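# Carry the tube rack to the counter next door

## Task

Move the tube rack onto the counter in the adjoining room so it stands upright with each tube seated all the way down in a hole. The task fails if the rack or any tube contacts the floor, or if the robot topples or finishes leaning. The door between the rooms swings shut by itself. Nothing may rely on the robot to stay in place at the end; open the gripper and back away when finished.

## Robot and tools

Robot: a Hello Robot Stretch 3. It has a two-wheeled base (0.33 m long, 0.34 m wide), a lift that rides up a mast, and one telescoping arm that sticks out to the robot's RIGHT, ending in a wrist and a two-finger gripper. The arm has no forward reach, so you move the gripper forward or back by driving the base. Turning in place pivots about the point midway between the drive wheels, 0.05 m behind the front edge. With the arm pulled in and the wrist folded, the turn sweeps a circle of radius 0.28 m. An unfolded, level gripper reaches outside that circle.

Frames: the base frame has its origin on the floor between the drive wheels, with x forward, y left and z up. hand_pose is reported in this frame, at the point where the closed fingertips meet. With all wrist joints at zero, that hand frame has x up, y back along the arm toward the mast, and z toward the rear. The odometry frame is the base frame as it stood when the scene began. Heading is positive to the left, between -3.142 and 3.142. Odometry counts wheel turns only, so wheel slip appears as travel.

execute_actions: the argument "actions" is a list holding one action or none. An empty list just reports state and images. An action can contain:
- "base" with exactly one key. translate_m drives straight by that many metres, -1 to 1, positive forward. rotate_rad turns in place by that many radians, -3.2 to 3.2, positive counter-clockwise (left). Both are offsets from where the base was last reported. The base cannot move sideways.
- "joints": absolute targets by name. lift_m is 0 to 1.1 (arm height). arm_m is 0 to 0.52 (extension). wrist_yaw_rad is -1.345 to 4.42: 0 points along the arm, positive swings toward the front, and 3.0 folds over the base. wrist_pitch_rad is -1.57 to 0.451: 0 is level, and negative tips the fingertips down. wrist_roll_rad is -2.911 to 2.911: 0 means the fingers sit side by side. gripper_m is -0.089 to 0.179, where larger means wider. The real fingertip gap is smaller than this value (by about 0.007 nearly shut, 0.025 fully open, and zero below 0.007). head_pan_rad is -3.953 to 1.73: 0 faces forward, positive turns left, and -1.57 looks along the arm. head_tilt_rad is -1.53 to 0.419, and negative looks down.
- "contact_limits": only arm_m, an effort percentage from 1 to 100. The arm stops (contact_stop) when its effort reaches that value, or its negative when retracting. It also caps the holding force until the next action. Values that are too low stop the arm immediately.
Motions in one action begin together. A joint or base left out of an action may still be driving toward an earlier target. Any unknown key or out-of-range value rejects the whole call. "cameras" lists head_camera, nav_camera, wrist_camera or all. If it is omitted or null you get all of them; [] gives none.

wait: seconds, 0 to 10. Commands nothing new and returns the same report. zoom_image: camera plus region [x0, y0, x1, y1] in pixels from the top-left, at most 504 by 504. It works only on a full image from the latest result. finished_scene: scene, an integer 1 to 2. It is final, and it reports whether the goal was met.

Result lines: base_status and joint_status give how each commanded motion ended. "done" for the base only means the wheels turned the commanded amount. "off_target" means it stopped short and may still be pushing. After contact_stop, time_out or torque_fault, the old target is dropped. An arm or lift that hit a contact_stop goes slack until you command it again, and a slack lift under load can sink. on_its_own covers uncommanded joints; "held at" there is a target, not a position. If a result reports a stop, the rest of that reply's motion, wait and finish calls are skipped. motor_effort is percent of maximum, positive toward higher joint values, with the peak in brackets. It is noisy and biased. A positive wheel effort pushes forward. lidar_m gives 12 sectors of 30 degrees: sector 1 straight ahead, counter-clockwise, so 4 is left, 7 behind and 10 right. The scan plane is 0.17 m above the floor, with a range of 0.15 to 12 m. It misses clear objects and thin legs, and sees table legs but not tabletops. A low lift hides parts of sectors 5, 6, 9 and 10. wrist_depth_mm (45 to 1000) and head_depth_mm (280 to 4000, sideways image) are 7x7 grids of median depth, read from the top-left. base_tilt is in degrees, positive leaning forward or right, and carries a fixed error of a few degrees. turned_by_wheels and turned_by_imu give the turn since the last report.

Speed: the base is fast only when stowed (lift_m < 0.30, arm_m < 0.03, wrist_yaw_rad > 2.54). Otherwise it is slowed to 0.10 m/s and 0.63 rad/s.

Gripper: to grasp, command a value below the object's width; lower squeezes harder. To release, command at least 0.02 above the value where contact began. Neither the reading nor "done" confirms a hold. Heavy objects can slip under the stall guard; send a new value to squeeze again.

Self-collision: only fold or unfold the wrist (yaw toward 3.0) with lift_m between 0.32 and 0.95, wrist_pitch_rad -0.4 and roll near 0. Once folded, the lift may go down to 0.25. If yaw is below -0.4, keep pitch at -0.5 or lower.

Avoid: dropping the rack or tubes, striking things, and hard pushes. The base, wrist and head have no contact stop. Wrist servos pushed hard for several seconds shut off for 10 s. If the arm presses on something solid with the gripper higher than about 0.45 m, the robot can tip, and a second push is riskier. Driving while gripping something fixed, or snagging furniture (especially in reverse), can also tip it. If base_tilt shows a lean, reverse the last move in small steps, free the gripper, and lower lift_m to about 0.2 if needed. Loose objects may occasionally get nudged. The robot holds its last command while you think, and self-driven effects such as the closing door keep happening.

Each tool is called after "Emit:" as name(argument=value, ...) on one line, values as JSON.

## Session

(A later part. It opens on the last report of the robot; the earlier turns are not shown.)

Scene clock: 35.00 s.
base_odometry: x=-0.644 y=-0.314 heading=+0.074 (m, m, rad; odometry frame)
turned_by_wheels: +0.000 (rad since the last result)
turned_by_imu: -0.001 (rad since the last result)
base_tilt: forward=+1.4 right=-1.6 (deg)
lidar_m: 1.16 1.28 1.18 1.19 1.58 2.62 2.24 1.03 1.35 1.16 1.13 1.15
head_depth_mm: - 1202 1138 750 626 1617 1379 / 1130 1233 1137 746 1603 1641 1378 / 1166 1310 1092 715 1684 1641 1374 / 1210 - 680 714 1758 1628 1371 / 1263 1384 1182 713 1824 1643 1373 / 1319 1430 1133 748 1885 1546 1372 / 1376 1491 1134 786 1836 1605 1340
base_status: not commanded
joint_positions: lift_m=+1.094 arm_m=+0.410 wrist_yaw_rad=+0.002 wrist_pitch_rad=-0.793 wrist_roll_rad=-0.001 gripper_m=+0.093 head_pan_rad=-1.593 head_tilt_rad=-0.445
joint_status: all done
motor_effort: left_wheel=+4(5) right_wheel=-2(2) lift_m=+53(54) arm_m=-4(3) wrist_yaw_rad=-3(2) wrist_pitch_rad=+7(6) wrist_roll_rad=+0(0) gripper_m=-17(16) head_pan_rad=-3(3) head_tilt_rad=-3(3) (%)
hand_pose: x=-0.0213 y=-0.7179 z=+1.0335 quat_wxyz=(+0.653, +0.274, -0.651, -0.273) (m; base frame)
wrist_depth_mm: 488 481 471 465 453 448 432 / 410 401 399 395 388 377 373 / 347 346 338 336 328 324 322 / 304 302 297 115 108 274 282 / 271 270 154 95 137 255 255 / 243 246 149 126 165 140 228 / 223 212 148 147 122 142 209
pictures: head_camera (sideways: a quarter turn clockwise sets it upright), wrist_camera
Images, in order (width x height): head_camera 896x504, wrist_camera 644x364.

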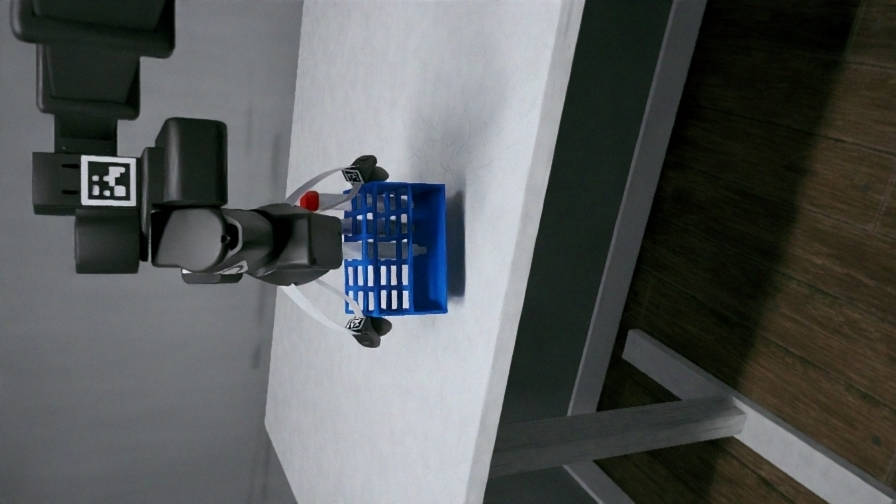

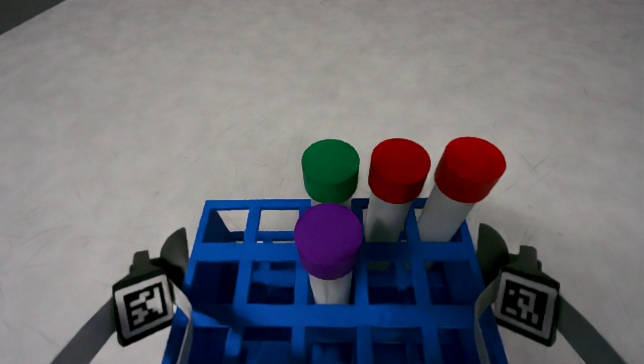

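Emit:
execute_actions(actions=[{"base": {"rotate_rad": 2.06}, "joints": {"arm_m": 0.07, "head_pan_rad": -0.1, "head_tilt_rad": -0.5}}])

Scene clock: 40.43 s.
base_odometry: x=-0.644 y=-0.314 heading=+2.134 (m, m, rad; odometry frame)
turned_by_wheels: +2.060 (rad since the last result)
turned_by_imu: +2.054 (rad since the last result)
base_tilt: forward=+1.5 right=-1.7 (deg)
lidar_m: 1.43 2.63 2.37 1.03 1.35 1.36 1.13 1.15 1.15 1.30 1.18 1.19
head_depth_mm: 1091 1171 1259 1357 1481 1534 1329 / 1167 1254 1366 1489 1623 1576 1327 / 1347 1466 1580 1738 1822 1578 1323 / 1467 1597 1754 1958 1937 1567 1322 / 1598 1779 1949 2203 1942 1574 1325 / 1759 1954 2158 2367 1943 1577 1325 / 1870 2085 2362 2520 1951 1576 1317
base_status: done
joint_positions: lift_m=+1.094 arm_m=+0.070 wrist_yaw_rad=+0.002 wrist_pitch_rad=-0.793 wrist_roll_rad=-0.001 gripper_m=+0.093 head_pan_rad=-0.107 head_tilt_rad=-0.494
joint_status: all done
motor_effort: left_wheel=-3(10) right_wheel=+3(8) lift_m=+53(52) arm_m=-4(7) wrist_yaw_rad=-1(1) wrist_pitch_rad=+7(7) wrist_roll_rad=+0(0) gripper_m=-17(17) head_pan_rad=+2(39) head_tilt_rad=-2(9) (%)
hand_pose: x=-0.0213 y=-0.3779 z=+1.0335 quat_wxyz=(+0.653, +0.274, -0.651, -0.273) (m; base frame)
wrist_depth_mm: 731 855 - - - 888 744 / 789 929 - - - 964 788 / 867 - - - - - 845 / 957 - - 113 108 - 909 / - - 153 95 137 - - / - - 149 125 165 140 - / - - 148 148 123 141 -
pictures: head_camera (sideways: a quarter turn clockwise sets it upright), nav_camera (sideways: a quarter turn counterclockwise sets it upright), wrist_camera
Images, in order (width x height): head_camera 896x504, nav_camera 672x504, wrist_camera 644x364.

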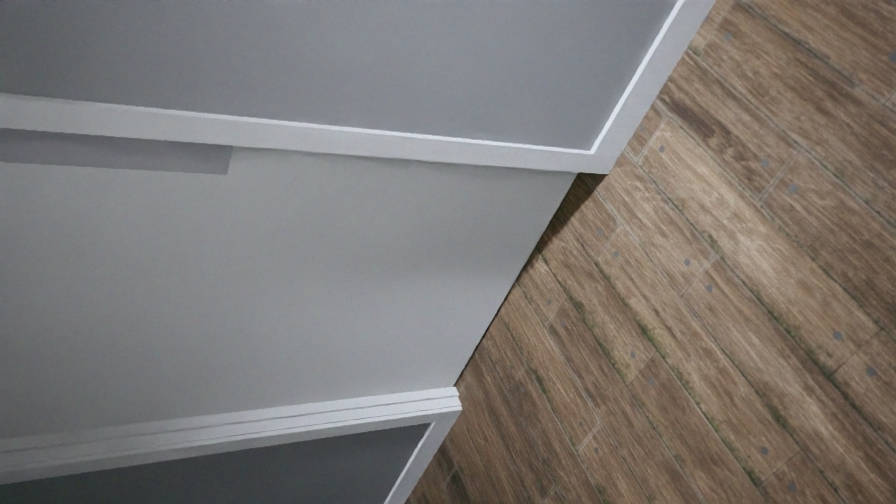

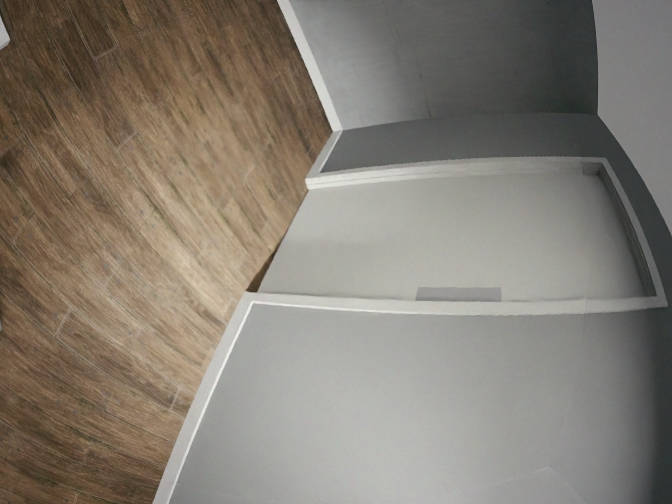

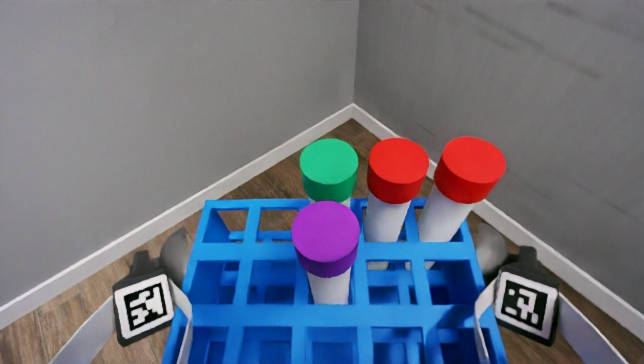

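Emit:
execute_actions(actions=[{"base": {"translate_m": 1.0}, "joints": {"lift_m": 0.72, "wrist_yaw_rad": -1.3, "head_pan_rad": -0.35, "head_tilt_rad": -0.85}}])

Scene clock: 52.93 s.
base_odometry: x=-1.177 y=+0.532 heading=+2.134 (m, m, rad; odometry frame)
turned_by_wheels: +0.000 (rad since the last result)
turned_by_imu: -0.002 (rad since the last result)
base_tilt: forward=+1.4 right=-1.7 (deg)
lidar_m: 0.75 1.26 1.87 2.21 1.99 1.56 2.11 1.91 0.94 0.60 0.53 0.53
head_depth_mm: 529 596 673 719 832 1072 1148 / 558 633 732 868 1005 1202 1150 / 588 668 782 938 1176 1281 1151 / 619 715 844 1026 1317 1274 1148 / 656 763 912 1140 1392 1284 1142 / 697 819 997 1266 1436 1283 1148 / 744 889 1094 1424 1448 1280 1141
base_status: done
joint_positions: lift_m=+0.721 arm_m=+0.070 wrist_yaw_rad=-1.297 wrist_pitch_rad=-0.794 wrist_roll_rad=-0.001 gripper_m=+0.093 head_pan_rad=-0.343 head_tilt_rad=-0.839
joint_status: all done
motor_effort: left_wheel=-2(5) right_wheel=+3(5) lift_m=+18(45) arm_m=-3(4) wrist_yaw_rad=-4(6) wrist_pitch_rad=+7(7) wrist_roll_rad=+0(0) gripper_m=-17(15) head_pan_rad=-3(19) head_tilt_rad=-4(19) (%)
hand_pose: x=-0.1779 y=-0.2591 z=+0.6597 quat_wxyz=(+0.355, -0.175, -0.685, -0.612) (m; base frame)
wrist_depth_mm: - - - - - - - / 891 - - - - - - / 809 - - - - - - / 745 - - 113 109 961 - / 683 943 154 95 137 917 923 / 614 798 149 126 165 140 811 / 543 717 147 148 122 141 736
pictures: head_camera (sideways: a quarter turn clockwise sets it upright), nav_camera (sideways: a quarter turn counterclockwise sets it upright), wrist_camera
Images, in order (width x height): head_camera 896x504, nav_camera 672x504, wrist_camera 644x364.

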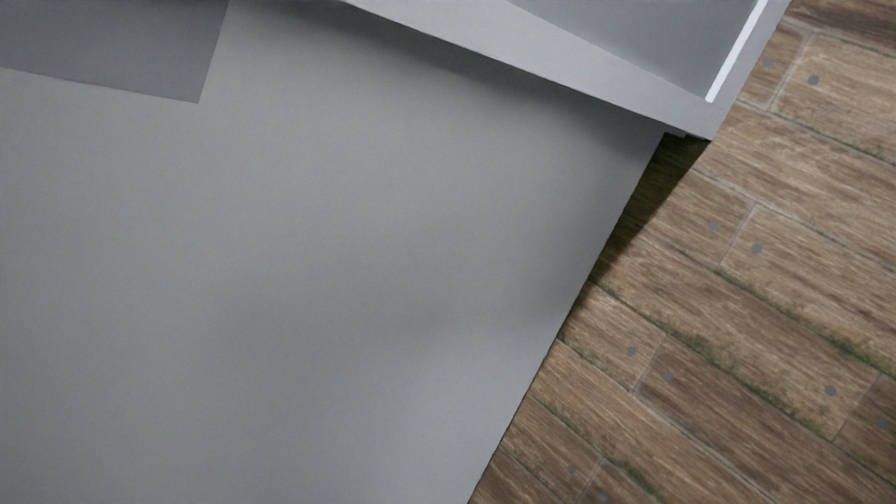

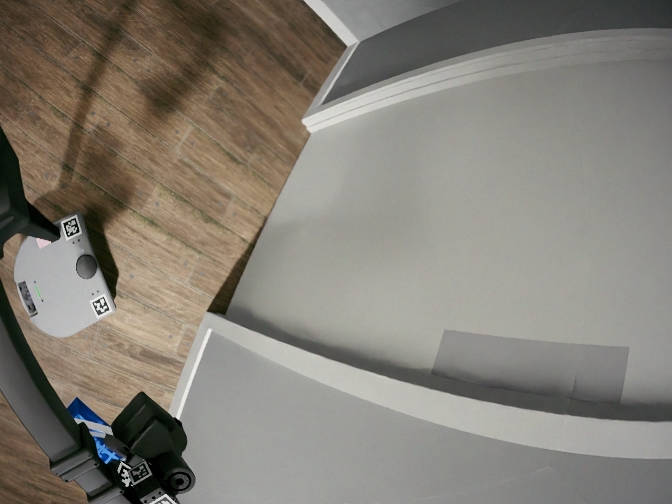

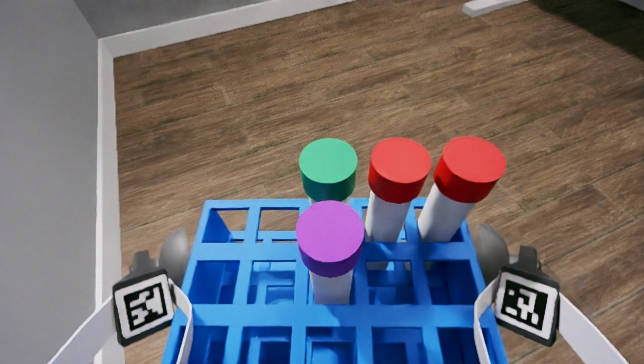

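Emit:
execute_actions(actions=[{"base": {"translate_m": 0.64}, "joints": {"arm_m": 0.0, "head_pan_rad": -3.1, "head_tilt_rad": 0.0}}], cameras=["nav_camera", "wrist_camera"])

Scene clock: 61.50 s.
base_odometry: x=-1.519 y=+1.073 heading=+2.134 (m, m, rad; odometry frame)
turned_by_wheels: +0.000 (rad since the last result)
turned_by_imu: -0.001 (rad since the last result)
base_tilt: forward=+1.5 right=-1.7 (deg)
lidar_m: 0.25 0.48 1.38 1.68 2.39 2.07 2.65 2.40 0.35 0.22 0.20 0.20
head_depth_mm: 2297 2738 2743 2811 2783 2816 2186 / 2307 3042 3032 3078 3069 3007 2182 / 1993 3099 3174 3225 3183 2778 2198 / 1980 2904 2955 2984 3038 2978 2186 / 2174 2752 2752 2776 2791 2789 2196 / 2271 2531 2559 2596 2605 2644 2200 / 2257 2413 2393 2431 2441 2453 2204
base_status: done
joint_positions: lift_m=+0.721 arm_m=+0.000 wrist_yaw_rad=-1.297 wrist_pitch_rad=-0.794 wrist_roll_rad=-0.001 gripper_m=+0.093 head_pan_rad=-3.093 head_tilt_rad=-0.013
joint_status: all done
motor_effort: left_wheel=-3(4) right_wheel=+2(6) lift_m=+18(18) arm_m=-4(7) wrist_yaw_rad=-3(4) wrist_pitch_rad=+8(7) wrist_roll_rad=+0(0) gripper_m=-17(17) head_pan_rad=-2(36) head_tilt_rad=+4(31) (%)
hand_pose: x=-0.1779 y=-0.1891 z=+0.6597 quat_wxyz=(+0.355, -0.175, -0.684, -0.612) (m; base frame)
wrist_depth_mm: 181 417 - - - - - / 198 253 - - - - - / 217 252 - - - - - / 233 281 770 113 108 982 - / 228 312 153 94 137 891 900 / 208 262 149 126 165 140 810 / 185 245 148 147 123 141 729
pictures: nav_camera (sideways: a quarter turn counterclockwise sets it upright), wrist_camera
Images, in order (width x height): nav_camera 672x504, wrist_camera 644x364.

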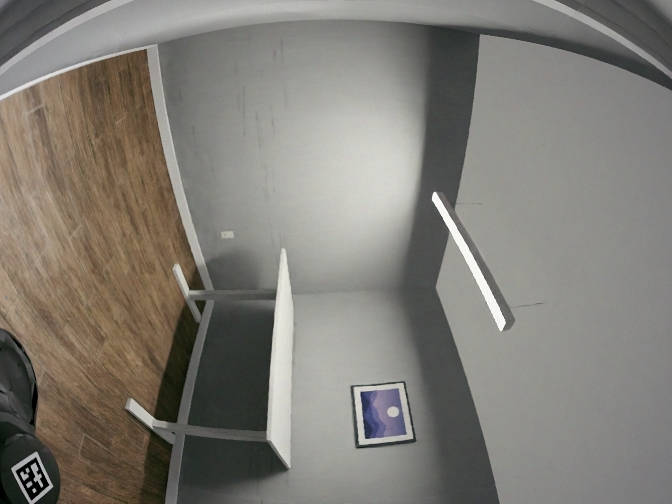

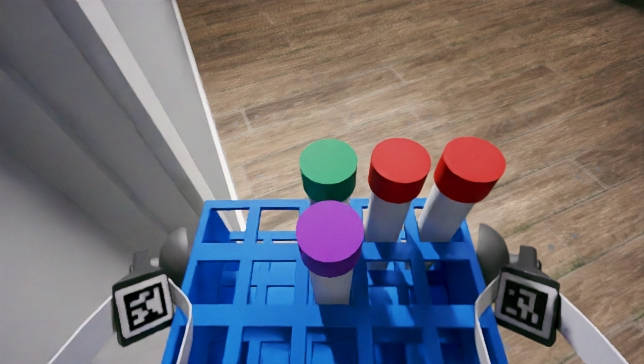

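Emit:
execute_actions(actions=[{"base": {"rotate_rad": -1.09}}], cameras=["wrist_camera"])

Scene clock: 64.40 s.
base_odometry: x=-1.519 y=+1.073 heading=+1.044 (m, m, rad; odometry frame)
turned_by_wheels: -1.090 (rad since the last result)
turned_by_imu: -1.088 (rad since the last result)
base_tilt: forward=+1.5 right=-1.7 (deg)
lidar_m: 0.20 0.20 0.24 0.45 1.38 1.64 2.40 2.08 2.70 2.39 0.37 0.23
head_depth_mm: 2327 2497 2508 2504 2552 2586 2196 / 2294 2451 2457 2466 2523 2555 2210 / 2299 2380 2432 2418 2496 2468 2212 / 2300 2357 2399 2424 2416 2423 2205 / 2291 2315 2347 2371 2374 2402 2208 / 2219 2287 2308 2316 2346 2387 2210 / 2208 2217 2274 2287 2299 2334 2202
base_status: done
joint_positions: lift_m=+0.721 arm_m=+0.000 wrist_yaw_rad=-1.297 wrist_pitch_rad=-0.794 wrist_roll_rad=-0.001 gripper_m=+0.093 head_pan_rad=-3.093 head_tilt_rad=-0.013
joint_status: not commanded
motor_effort: left_wheel=+4(12) right_wheel=-2(4) lift_m=+18(17) arm_m=-4(4) wrist_yaw_rad=-3(3) wrist_pitch_rad=+7(7) wrist_roll_rad=+0(0) gripper_m=-17(17) head_pan_rad=-3(3) head_tilt_rad=+4(4) (%)
hand_pose: x=-0.1779 y=-0.1891 z=+0.6597 quat_wxyz=(+0.355, -0.175, -0.685, -0.612) (m; base frame)
wrist_depth_mm: - - - - - - - / - - - - - - - / - - - - - - - / - - - 113 109 961 - / 941 948 153 95 137 902 885 / 874 874 148 126 165 140 818 / 794 736 149 147 122 142 722
pictures: wrist_camera
Images, in order (width x height): wrist_camera 644x364.

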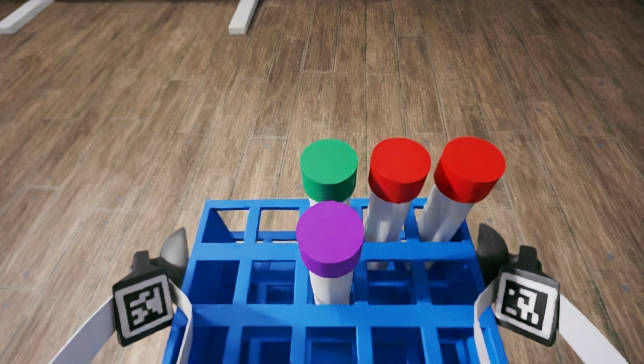

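Emit:
execute_actions(actions=[{"base": {"translate_m": 0.125}}], cameras=[])

Scene clock: 67.93 s.
base_odometry: x=-1.456 y=+1.181 heading=+1.044 (m, m, rad; odometry frame)
turned_by_wheels: +0.000 (rad since the last result)
turned_by_imu: +0.002 (rad since the last result)
base_tilt: forward=+1.5 right=-1.7 (deg)
lidar_m: - - 0.15 0.19 1.41 1.68 2.52 2.19 2.68 0.40 0.16 0.15
head_depth_mm: 2309 2587 2617 2642 2699 2710 2186 / 2285 2545 2614 2593 2651 2659 2172 / 2283 2500 2543 2572 2576 2641 2224 / 2276 2479 2509 2531 2558 2550 2217 / 2295 2424 2481 2490 2503 2545 2198 / 2273 2421 2405 2428 2462 2490 2225 / 2267 2382 2356 2425 2431 2483 2191
base_status: done
joint_positions: lift_m=+0.721 arm_m=+0.000 wrist_yaw_rad=-1.297 wrist_pitch_rad=-0.794 wrist_roll_rad=-0.001 gripper_m=+0.093 head_pan_rad=-3.093 head_tilt_rad=-0.013
joint_status: not commanded
motor_effort: left_wheel=+8(84) right_wheel=+0(3) lift_m=+18(17) arm_m=-3(4) wrist_yaw_rad=-3(3) wrist_pitch_rad=+8(8) wrist_roll_rad=+0(0) gripper_m=-17(16) head_pan_rad=-3(3) head_tilt_rad=+4(4) (%)
hand_pose: x=-0.1777 y=-0.1890 z=+0.6596 quat_wxyz=(+0.355, -0.175, -0.685, -0.612) (m; base frame)
wrist_depth_mm: - - - - - - - / - - - - - - - / - - - - - - - / - - - 113 108 960 - / 959 965 153 95 137 899 878 / 884 868 148 125 165 140 818 / 778 750 148 147 123 142 736
pictures: none
No camera images: the call's "cameras" was empty. Leave "cameras" out to get every camera's image.

Emit:
execute_actions(actions=[{"base": {"translate_m": 0.5}, "joints": {"head_pan_rad": -1.9, "head_tilt_rad": -0.3}}])

Scene clock: 74.87 s.
base_odometry: x=-1.205 y=+1.613 heading=+1.044 (m, m, rad; odometry frame)
turned_by_wheels: +0.000 (rad since the last result)
turned_by_imu: -0.001 (rad since the last result)
base_tilt: forward=+1.4 right=-1.6 (deg)
lidar_m: 0.21 0.17 0.17 0.18 0.27 0.88 3.00 0.52 0.46 0.80 1.66 1.98
head_depth_mm: 385 400 416 434 457 489 528 / 446 464 487 511 537 566 573 / 503 529 556 586 623 660 706 / 578 610 651 695 740 797 859 / 679 727 778 842 914 1005 1104 / 823 892 972 1076 1199 1349 1438 / 1042 1152 1307 1482 1724 1808 1530
base_status: done
joint_positions: lift_m=+0.721 arm_m=+0.000 wrist_yaw_rad=-1.297 wrist_pitch_rad=-0.794 wrist_roll_rad=-0.001 gripper_m=+0.093 head_pan_rad=-1.907 head_tilt_rad=-0.296
joint_status: all done
motor_effort: left_wheel=+9(89) right_wheel=+0(3) lift_m=+18(18) arm_m=-4(3) wrist_yaw_rad=-3(3) wrist_pitch_rad=+8(8) wrist_roll_rad=+0(0) gripper_m=-17(17) head_pan_rad=+3(36) head_tilt_rad=-2(18) (%)
hand_pose: x=-0.1777 y=-0.1890 z=+0.6596 quat_wxyz=(+0.355, -0.175, -0.685, -0.612) (m; base frame)
wrist_depth_mm: 226 225 - - - - - / 277 253 348 - - - - / 331 311 375 - - - - / 418 402 392 111 108 - 981 / 575 532 153 94 137 907 888 / 834 762 148 126 165 140 823 / 784 741 148 147 122 142 723
pictures: head_camera (sideways: a quarter turn clockwise sets it upright), nav_camera (sideways: a quarter turn counterclockwise sets it upright), wrist_camera
Images, in order (width x height): head_camera 896x504, nav_camera 672x504, wrist_camera 644x364.

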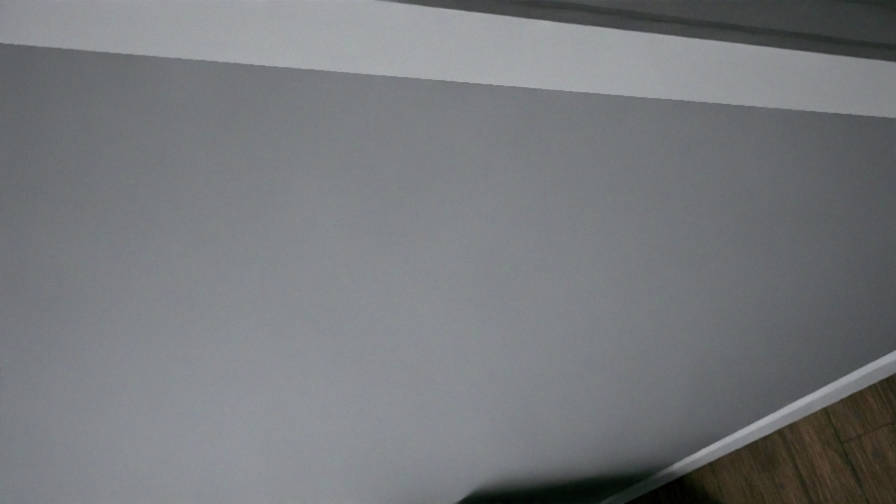

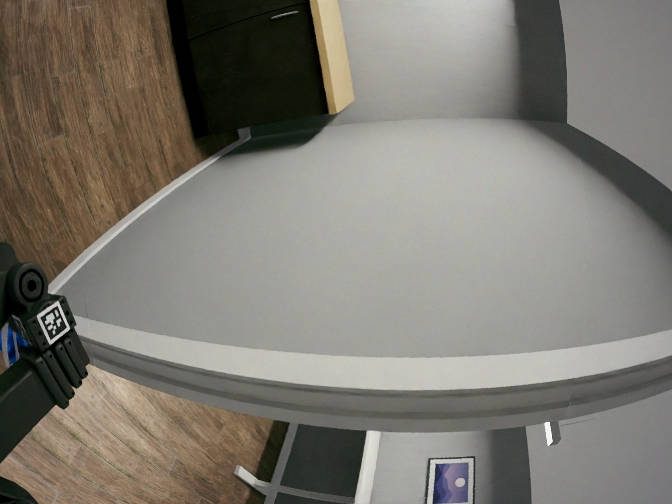

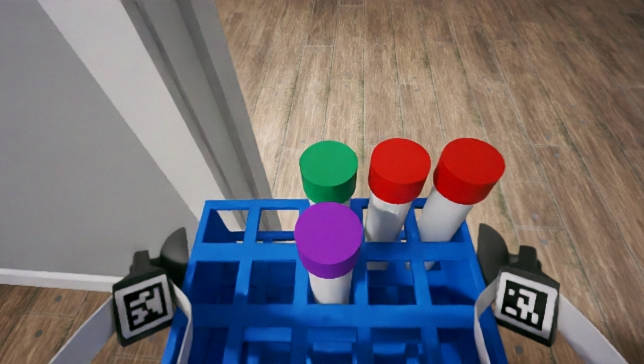

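Emit:
execute_actions(actions=[{"base": {"rotate_rad": -0.95}, "joints": {"wrist_yaw_rad": 0.0, "head_pan_rad": -0.2, "head_tilt_rad": -0.3}}])

Scene clock: 79.00 s.
base_odometry: x=-1.205 y=+1.613 heading=+0.094 (m, m, rad; odometry frame)
turned_by_wheels: -0.950 (rad since the last result)
turned_by_imu: -0.937 (rad since the last result)
base_tilt: forward=+1.4 right=-1.6 (deg)
lidar_m: 1.67 1.90 0.26 0.22 0.22 0.24 0.37 1.96 3.01 0.46 0.46 1.04
head_depth_mm: 1887 2012 2077 1628 1784 1850 1542 / 1931 2054 2115 1663 1773 1865 1538 / 1978 2089 2141 1689 1820 1884 1533 / 2020 2143 2228 1737 1847 1923 1535 / 2060 2165 2245 1784 1935 1943 1534 / 2084 2226 2325 1822 1976 1926 1544 / 2133 2300 2351 1866 2025 1915 1543
base_status: done
joint_positions: lift_m=+0.721 arm_m=+0.000 wrist_yaw_rad=-0.003 wrist_pitch_rad=-0.796 wrist_roll_rad=+0.000 gripper_m=+0.093 head_pan_rad=-0.206 head_tilt_rad=-0.298
joint_status: all done
motor_effort: left_wheel=+6(57) right_wheel=-5(33) lift_m=+18(18) arm_m=-3(4) wrist_yaw_rad=+3(6) wrist_pitch_rad=+9(9) wrist_roll_rad=+0(0) gripper_m=-16(16) head_pan_rad=+2(36) head_tilt_rad=-2(3) (%)
hand_pose: x=-0.0220 y=-0.3073 z=+0.6594 quat_wxyz=(+0.652, +0.273, -0.652, -0.275) (m; base frame)
wrist_depth_mm: 229 217 292 - - - - / 329 247 306 - - - - / 487 307 339 - - - - / 957 491 372 108 107 110 999 / 953 852 151 94 136 914 895 / 856 840 149 126 165 140 796 / 784 746 125 124 123 141 732
pictures: head_camera (sideways: a quarter turn clockwise sets it upright), nav_camera (sideways: a quarter turn counterclockwise sets it upright), wrist_camera
Images, in order (width x height): head_camera 896x504, nav_camera 672x504, wrist_camera 644x364.

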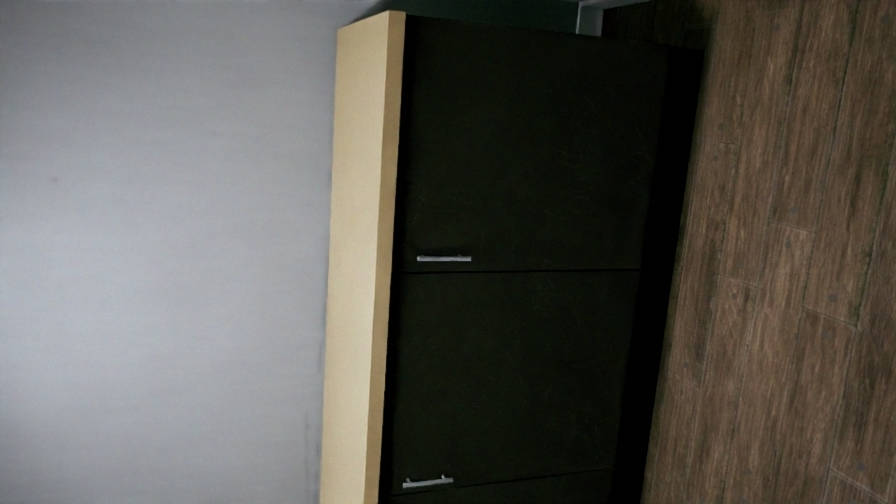

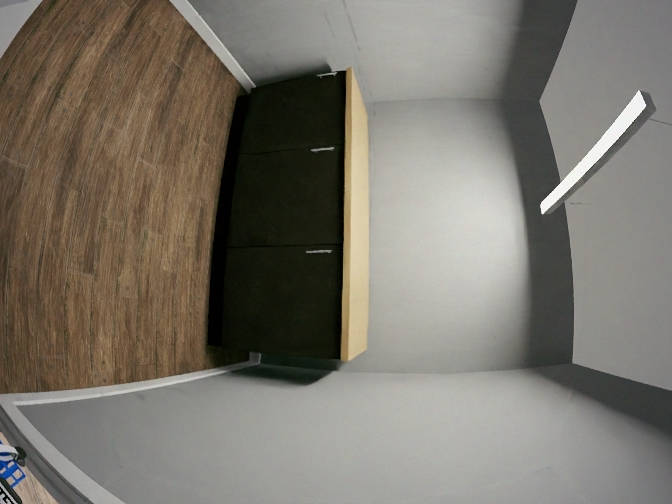

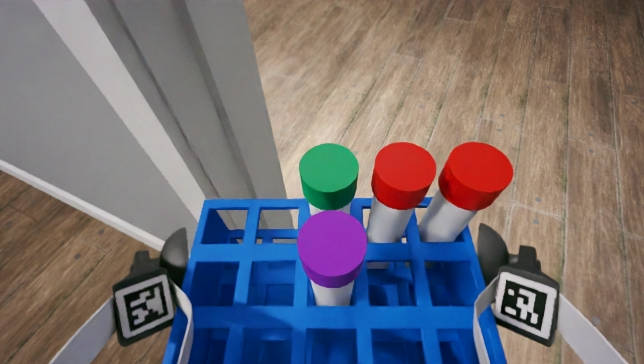

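Emit:
zoom_image(camera="wrist_camera", region=[100, 130, 580, 364])

Region (100, 130, 580, 364) of wrist_camera's 644x364 image, scaled by 1.050; it fills the top 246 rows of this view, and the rest is white.

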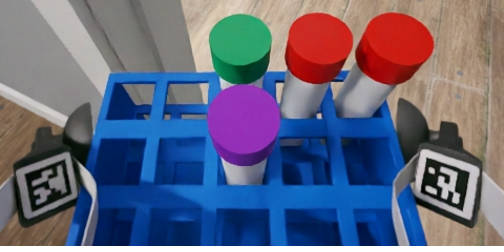

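Emit:
execute_actions(actions=[{"base": {"translate_m": 0.55}, "joints": {"head_pan_rad": -2.6, "head_tilt_rad": -0.9}}])

Scene clock: 86.57 s.
base_odometry: x=-0.657 y=+1.665 heading=+0.094 (m, m, rad; odometry frame)
turned_by_wheels: +0.000 (rad since the last result)
turned_by_imu: -0.001 (rad since the last result)
base_tilt: forward=+1.5 right=-1.7 (deg)
lidar_m: 1.17 1.51 1.54 1.57 2.00 2.01 0.83 0.53 0.59 0.60 0.76 1.15
head_depth_mm: 725 899 1181 1543 1431 - - / 653 786 1000 1348 1407 1262 - / 593 702 861 1115 1386 1278 - / 458 556 670 949 1263 1297 - / 502 577 681 844 1169 - 1139 / 477 580 755 936 1102 - - / 547 605 705 844 1029 - -
base_status: done
joint_positions: lift_m=+0.721 arm_m=+0.000 wrist_yaw_rad=-0.003 wrist_pitch_rad=-0.796 wrist_roll_rad=+0.000 gripper_m=+0.093 head_pan_rad=-2.593 head_tilt_rad=-0.890
joint_status: all done
motor_effort: left_wheel=+3(13) right_wheel=-1(5) lift_m=+19(18) arm_m=-3(2) wrist_yaw_rad=+2(2) wrist_pitch_rad=+8(9) wrist_roll_rad=+0(0) gripper_m=-16(17) head_pan_rad=-3(36) head_tilt_rad=-3(28) (%)
hand_pose: x=-0.0220 y=-0.3073 z=+0.6594 quat_wxyz=(+0.652, +0.273, -0.652, -0.275) (m; base frame)
wrist_depth_mm: 713 566 476 403 352 314 282 / 937 723 575 467 404 353 313 / - 913 699 545 461 397 350 / - - 882 108 106 412 398 / 951 950 151 94 136 520 469 / 863 877 149 126 165 140 779 / 776 738 125 123 123 142 467
pictures: head_camera (sideways: a quarter turn clockwise sets it upright), nav_camera (sideways: a quarter turn counterclockwise sets it upright), wrist_camera
Images, in order (width x height): head_camera 896x504, nav_camera 672x504, wrist_camera 644x364.

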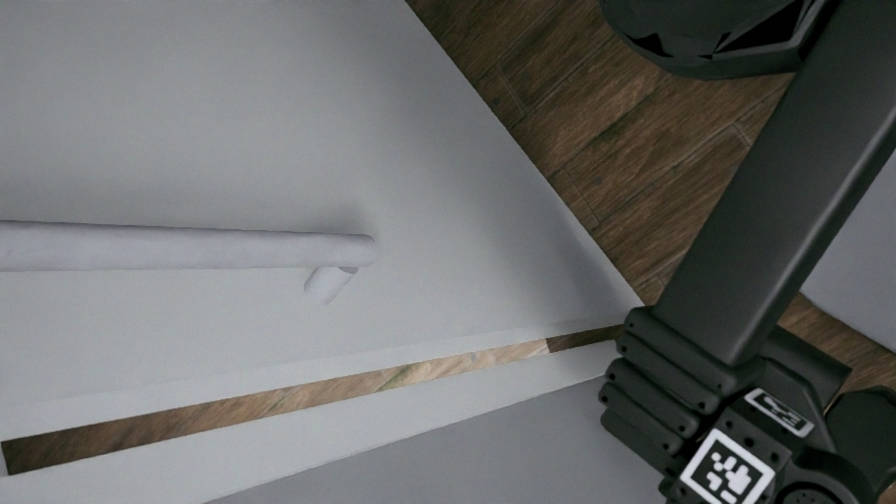

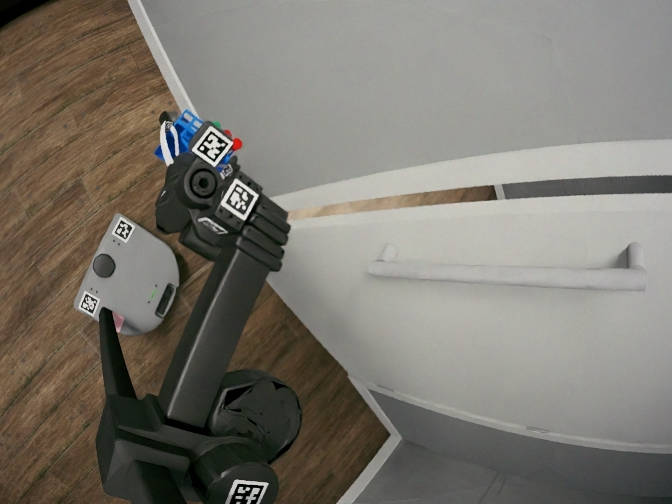

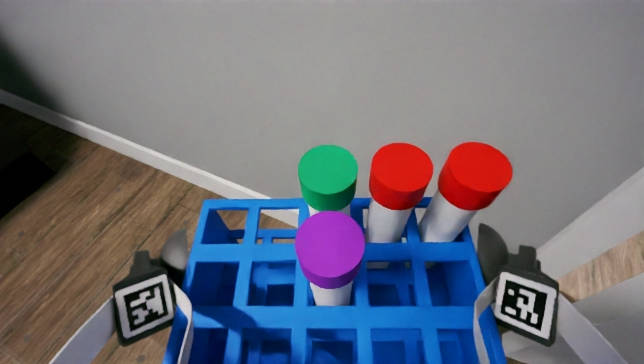

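Emit:
execute_actions(actions=[{"base": {"translate_m": 0.56}, "joints": {"lift_m": 1.085, "arm_m": 0.29, "head_pan_rad": -0.6, "head_tilt_rad": -0.5}}])

Scene clock: 93.77 s.
base_odometry: x=-0.100 y=+1.718 heading=+0.094 (m, m, rad; odometry frame)
turned_by_wheels: +0.000 (rad since the last result)
turned_by_imu: -0.002 (rad since the last result)
base_tilt: forward=+1.5 right=-1.8 (deg)
lidar_m: 0.66 0.85 1.31 1.33 1.70 2.51 1.29 0.87 0.82 0.83 0.69 0.65
head_depth_mm: 1144 1259 1051 783 857 995 1233 / 1129 1223 1052 774 836 971 1143 / 1103 1209 1053 762 817 940 1106 / 1087 1184 1049 742 791 915 1067 / 1060 1163 1049 742 780 889 1036 / 1049 1144 1048 743 759 868 1003 / 1034 1125 1052 739 744 842 976
base_status: done
joint_positions: lift_m=+1.084 arm_m=+0.290 wrist_yaw_rad=-0.002 wrist_pitch_rad=-0.796 wrist_roll_rad=+0.000 gripper_m=+0.093 head_pan_rad=-0.607 head_tilt_rad=-0.507
joint_status: all done
motor_effort: left_wheel=+3(10) right_wheel=-1(4) lift_m=+52(54) arm_m=+2(3) wrist_yaw_rad=+2(2) wrist_pitch_rad=+9(9) wrist_roll_rad=+0(0) gripper_m=-16(17) head_pan_rad=+3(35) head_tilt_rad=+1(21) (%)
hand_pose: x=-0.0220 y=-0.5967 z=+1.0231 quat_wxyz=(+0.652, +0.273, -0.652, -0.275) (m; base frame)
wrist_depth_mm: 659 523 432 370 323 286 257 / 818 646 509 428 372 320 285 / 403 810 646 505 419 362 320 / 411 562 799 108 106 377 366 / 444 578 151 94 137 475 425 / 467 566 149 126 164 141 494 / 483 642 125 123 123 142 595
pictures: head_camera (sideways: a quarter turn clockwise sets it upright), nav_camera (sideways: a quarter turn counterclockwise sets it upright), wrist_camera
Images, in order (width x height): head_camera 896x504, nav_camera 672x504, wrist_camera 644x364.

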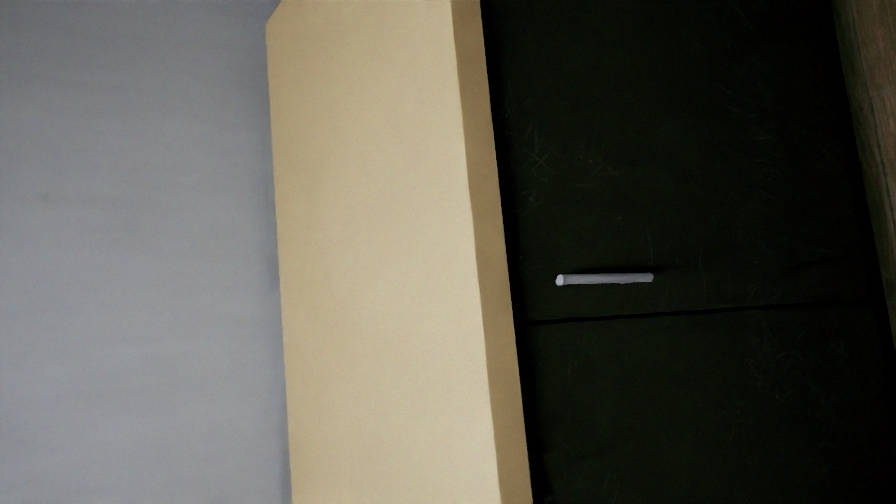

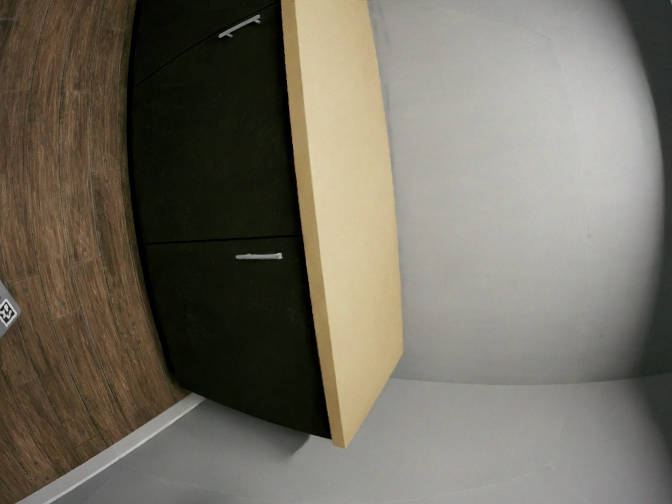

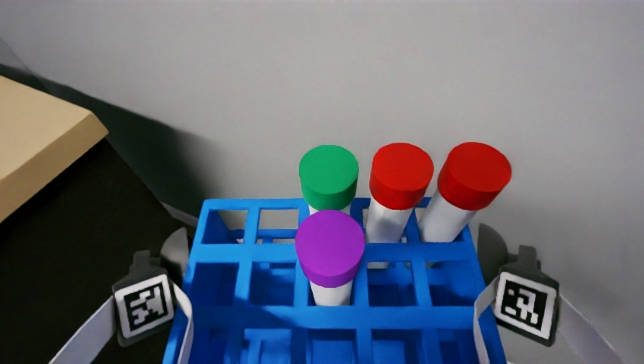

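Emit:
execute_actions(actions=[{"base": {"rotate_rad": 1.13}, "joints": {"lift_m": 1.064, "arm_m": 0.51, "wrist_pitch_rad": -0.82, "head_pan_rad": -1.6, "head_tilt_rad": -0.45}}], cameras=["head_camera", "wrist_camera"])

Emit:
zoom_image(camera="head_camera", region=[270, 140, 500, 370])

Scene clock: 97.20 s.
base_odometry: x=-0.100 y=+1.718 heading=+1.224 (m, m, rad; odometry frame)
turned_by_wheels: +1.130 (rad since the last result)
turned_by_imu: +1.126 (rad since the last result)
base_tilt: forward=+1.4 right=-1.6 (deg)
lidar_m: 1.31 1.35 1.84 2.51 1.19 0.86 0.82 0.85 0.67 0.65 0.67 0.91
head_depth_mm: 1069 - 1217 813 771 870 996 / 1067 1202 1212 814 766 865 990 / 1060 - 1213 782 760 860 986 / 1060 - 814 777 759 856 983 / 1066 1160 1218 810 757 851 965 / 1058 1145 1203 813 751 844 962 / 1052 1146 1203 810 747 841 958
base_status: done
joint_positions: lift_m=+1.065 arm_m=+0.510 wrist_yaw_rad=-0.002 wrist_pitch_rad=-0.832 wrist_roll_rad=+0.000 gripper_m=+0.093 head_pan_rad=-1.593 head_tilt_rad=-0.458
joint_status: all done
motor_effort: left_wheel=-2(10) right_wheel=+2(8) lift_m=+17(47) arm_m=+2(2) wrist_yaw_rad=+2(2) wrist_pitch_rad=+7(7) wrist_roll_rad=+0(0) gripper_m=-16(16) head_pan_rad=-3(37) head_tilt_rad=+2(5) (%)
hand_pose: x=-0.0219 y=-0.8093 z=+0.9976 quat_wxyz=(+0.647, +0.285, -0.647, -0.287) (m; base frame)
wrist_depth_mm: 466 459 454 448 433 427 416 / 400 391 385 380 373 365 361 / 345 339 338 332 329 323 318 / 304 301 297 108 106 274 283 / 273 269 151 94 137 258 255 / 248 249 149 126 165 140 233 / 229 216 125 124 123 141 214
pictures: head_camera (sideways: a quarter turn clockwise sets it upright), wrist_camera
Images, in order (width x height): head_camera 896x504, wrist_camera 644x364.

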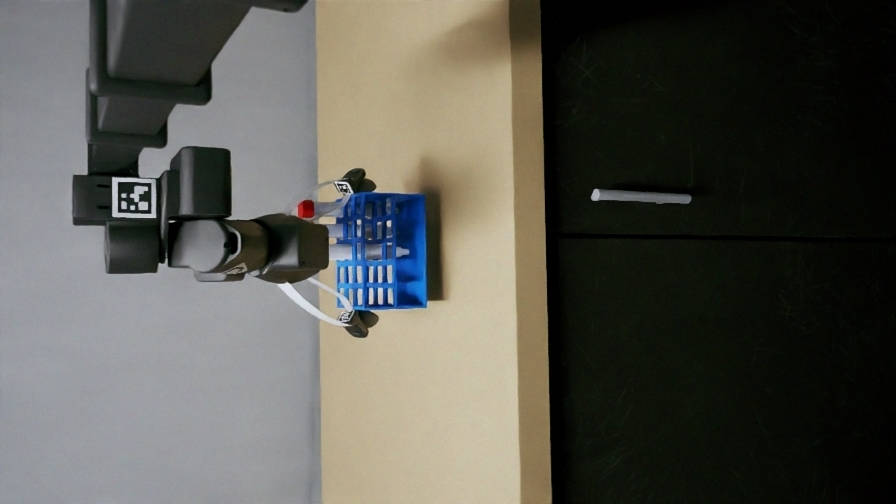

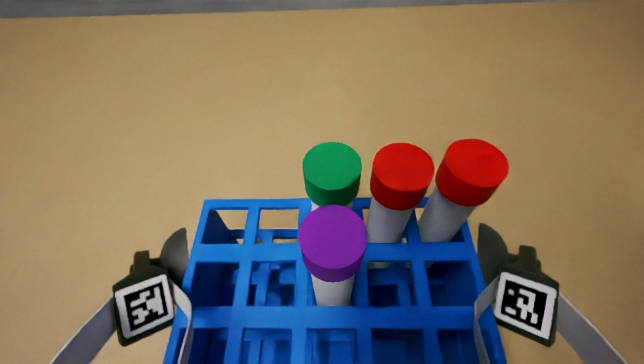

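Region (270, 140, 500, 370) of head_camera's 896x504 image, scaled by 2.191, with more detail than that image has.

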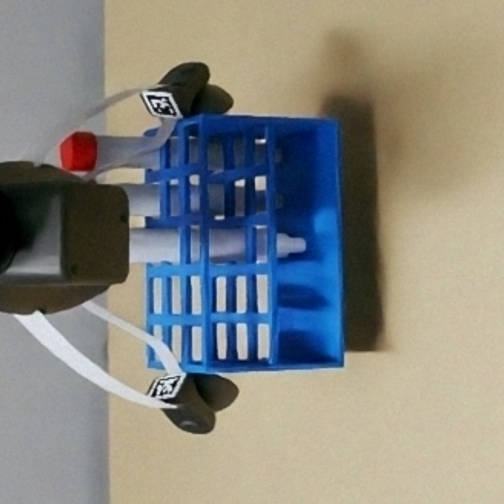

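Emit:
execute_actions(actions=[{"joints": {"lift_m": 1.03}}], cameras=["head_camera", "wrist_camera"])

Emit:
zoom_image(camera="head_camera", region=[290, 140, 520, 370])

Scene clock: 98.63 s.
base_odometry: x=-0.100 y=+1.718 heading=+1.224 (m, m, rad; odometry frame)
turned_by_wheels: +0.000 (rad since the last result)
turned_by_imu: +0.000 (rad since the last result)
base_tilt: forward=+1.4 right=-1.7 (deg)
lidar_m: 1.31 1.36 1.83 2.51 1.18 0.85 0.82 0.84 0.67 0.65 0.67 0.90
head_depth_mm: 1085 1144 1100 814 771 869 1000 / 1075 - 1220 810 768 865 989 / 1075 - 1216 781 756 860 983 / 1070 1132 937 777 759 854 979 / 1061 1159 1212 808 755 848 971 / 1060 1150 1205 813 754 849 967 / 1057 1150 1198 813 748 841 957
base_status: not commanded
joint_positions: lift_m=+1.031 arm_m=+0.510 wrist_yaw_rad=-0.002 wrist_pitch_rad=-0.832 wrist_roll_rad=+0.000 gripper_m=+0.093 head_pan_rad=-1.593 head_tilt_rad=-0.458
joint_status: all done
motor_effort: left_wheel=-2(2) right_wheel=+3(3) lift_m=+15(18) arm_m=+2(2) wrist_yaw_rad=+3(3) wrist_pitch_rad=+6(7) wrist_roll_rad=+0(0) gripper_m=-17(17) head_pan_rad=-3(3) head_tilt_rad=+1(1) (%)
hand_pose: x=-0.0219 y=-0.8094 z=+0.9637 quat_wxyz=(+0.647, +0.285, -0.647, -0.287) (m; base frame)
wrist_depth_mm: 399 396 391 382 377 368 365 / 344 340 333 326 322 317 312 / 298 292 290 286 282 276 274 / 261 256 256 110 107 235 244 / 234 232 151 94 136 220 219 / 212 215 149 126 165 140 201 / 197 186 125 124 123 141 184
pictures: head_camera (sideways: a quarter turn clockwise sets it upright), wrist_camera
Images, in order (width x height): head_camera 896x504, wrist_camera 644x364.

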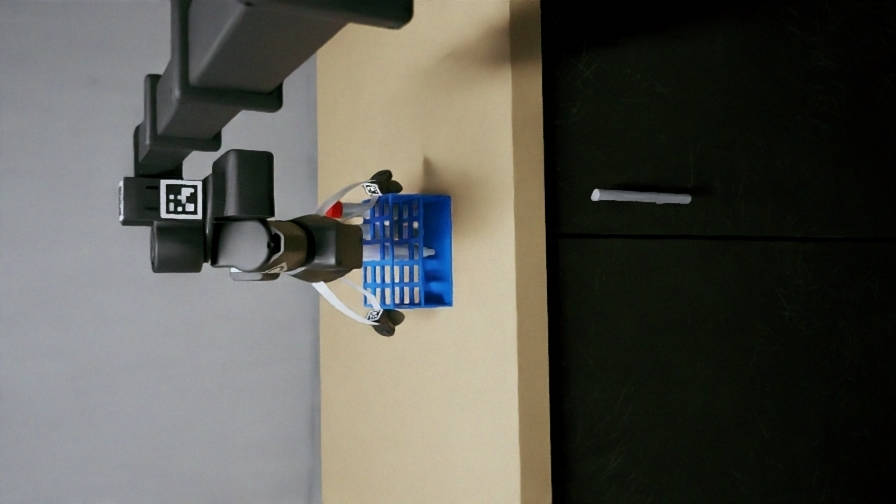

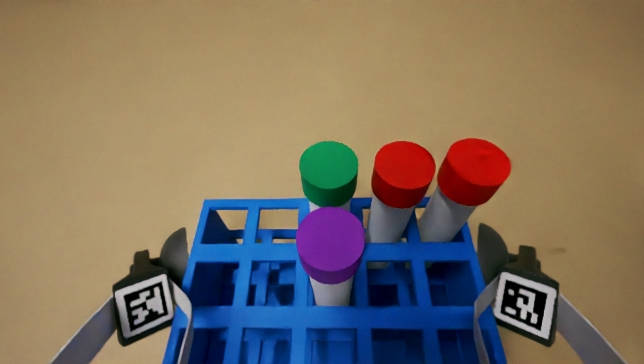

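Region (290, 140, 520, 370) of head_camera's 896x504 image, scaled by 2.191, with more detail than that image has.

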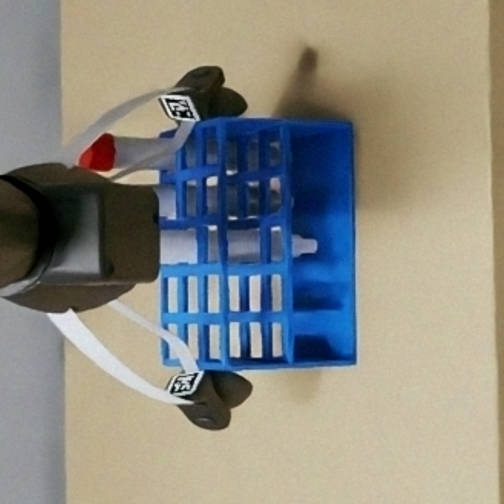

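Emit:
execute_actions(actions=[{"joints": {"gripper_m": 0.179, "lift_m": 1.029}}], cameras=["head_camera", "wrist_camera"])

Scene clock: 100.13 s.
base_odometry: x=-0.100 y=+1.718 heading=+1.224 (m, m, rad; odometry frame)
turned_by_wheels: +0.000 (rad since the last result)
turned_by_imu: +0.000 (rad since the last result)
base_tilt: forward=+1.5 right=-1.7 (deg)
lidar_m: 1.31 1.35 1.83 2.50 1.19 0.85 0.82 0.84 0.67 0.65 0.67 0.91
head_depth_mm: 1086 1132 1067 811 771 872 997 / 1077 - 1135 813 767 863 992 / 1075 - 1205 807 757 860 980 / 1068 1132 1005 775 759 856 978 / 1067 1156 1215 807 756 850 975 / 1067 1154 1206 814 752 844 964 / 1056 1152 1201 810 748 839 959
base_status: not commanded
joint_positions: lift_m=+1.030 arm_m=+0.510 wrist_yaw_rad=-0.002 wrist_pitch_rad=-0.827 wrist_roll_rad=+0.000 gripper_m=+0.179 head_pan_rad=-1.593 head_tilt_rad=-0.458
joint_status: all done
motor_effort: left_wheel=-3(3) right_wheel=+3(3) lift_m=+16(15) arm_m=+2(2) wrist_yaw_rad=+2(1) wrist_pitch_rad=+4(6) wrist_roll_rad=+0(0) gripper_m=+0(86) head_pan_rad=-3(3) head_tilt_rad=+1(2) (%)
hand_pose: x=-0.0219 y=-0.8103 z=+0.9634 quat_wxyz=(+0.647, +0.284, -0.647, -0.285) (m; base frame)
wrist_depth_mm: 405 399 389 385 381 369 364 / 342 339 333 326 324 315 313 / 295 293 290 285 281 275 272 / 261 258 257 112 107 235 243 / 234 232 148 93 136 221 219 / 213 210 149 126 165 167 203 / - 187 148 151 150 141 178
pictures: head_camera (sideways: a quarter turn clockwise sets it upright), wrist_camera
Images, in order (width x height): head_camera 896x504, wrist_camera 644x364.

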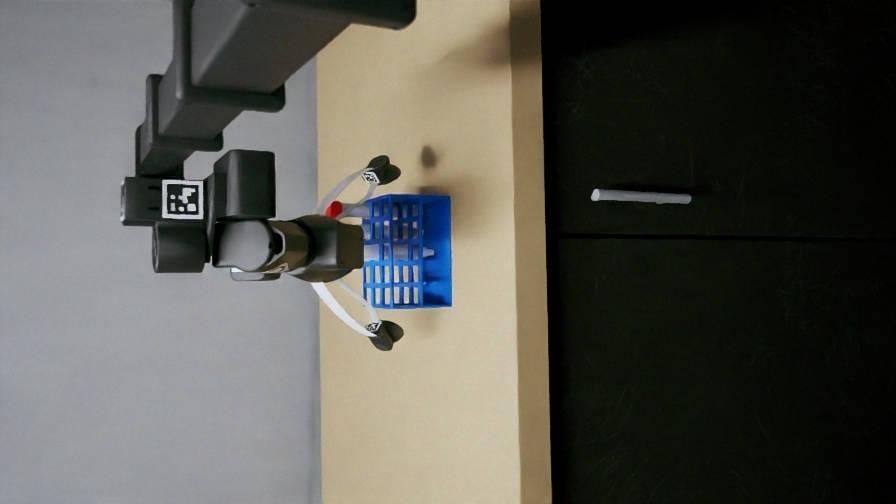

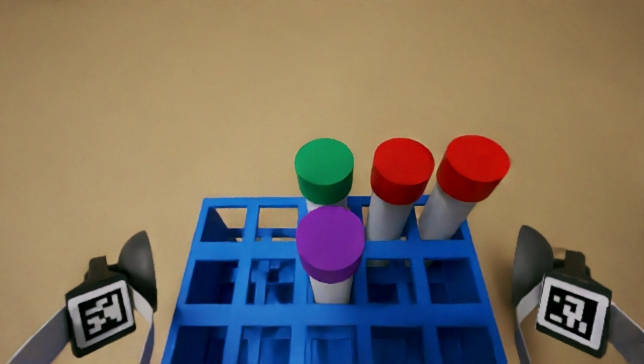

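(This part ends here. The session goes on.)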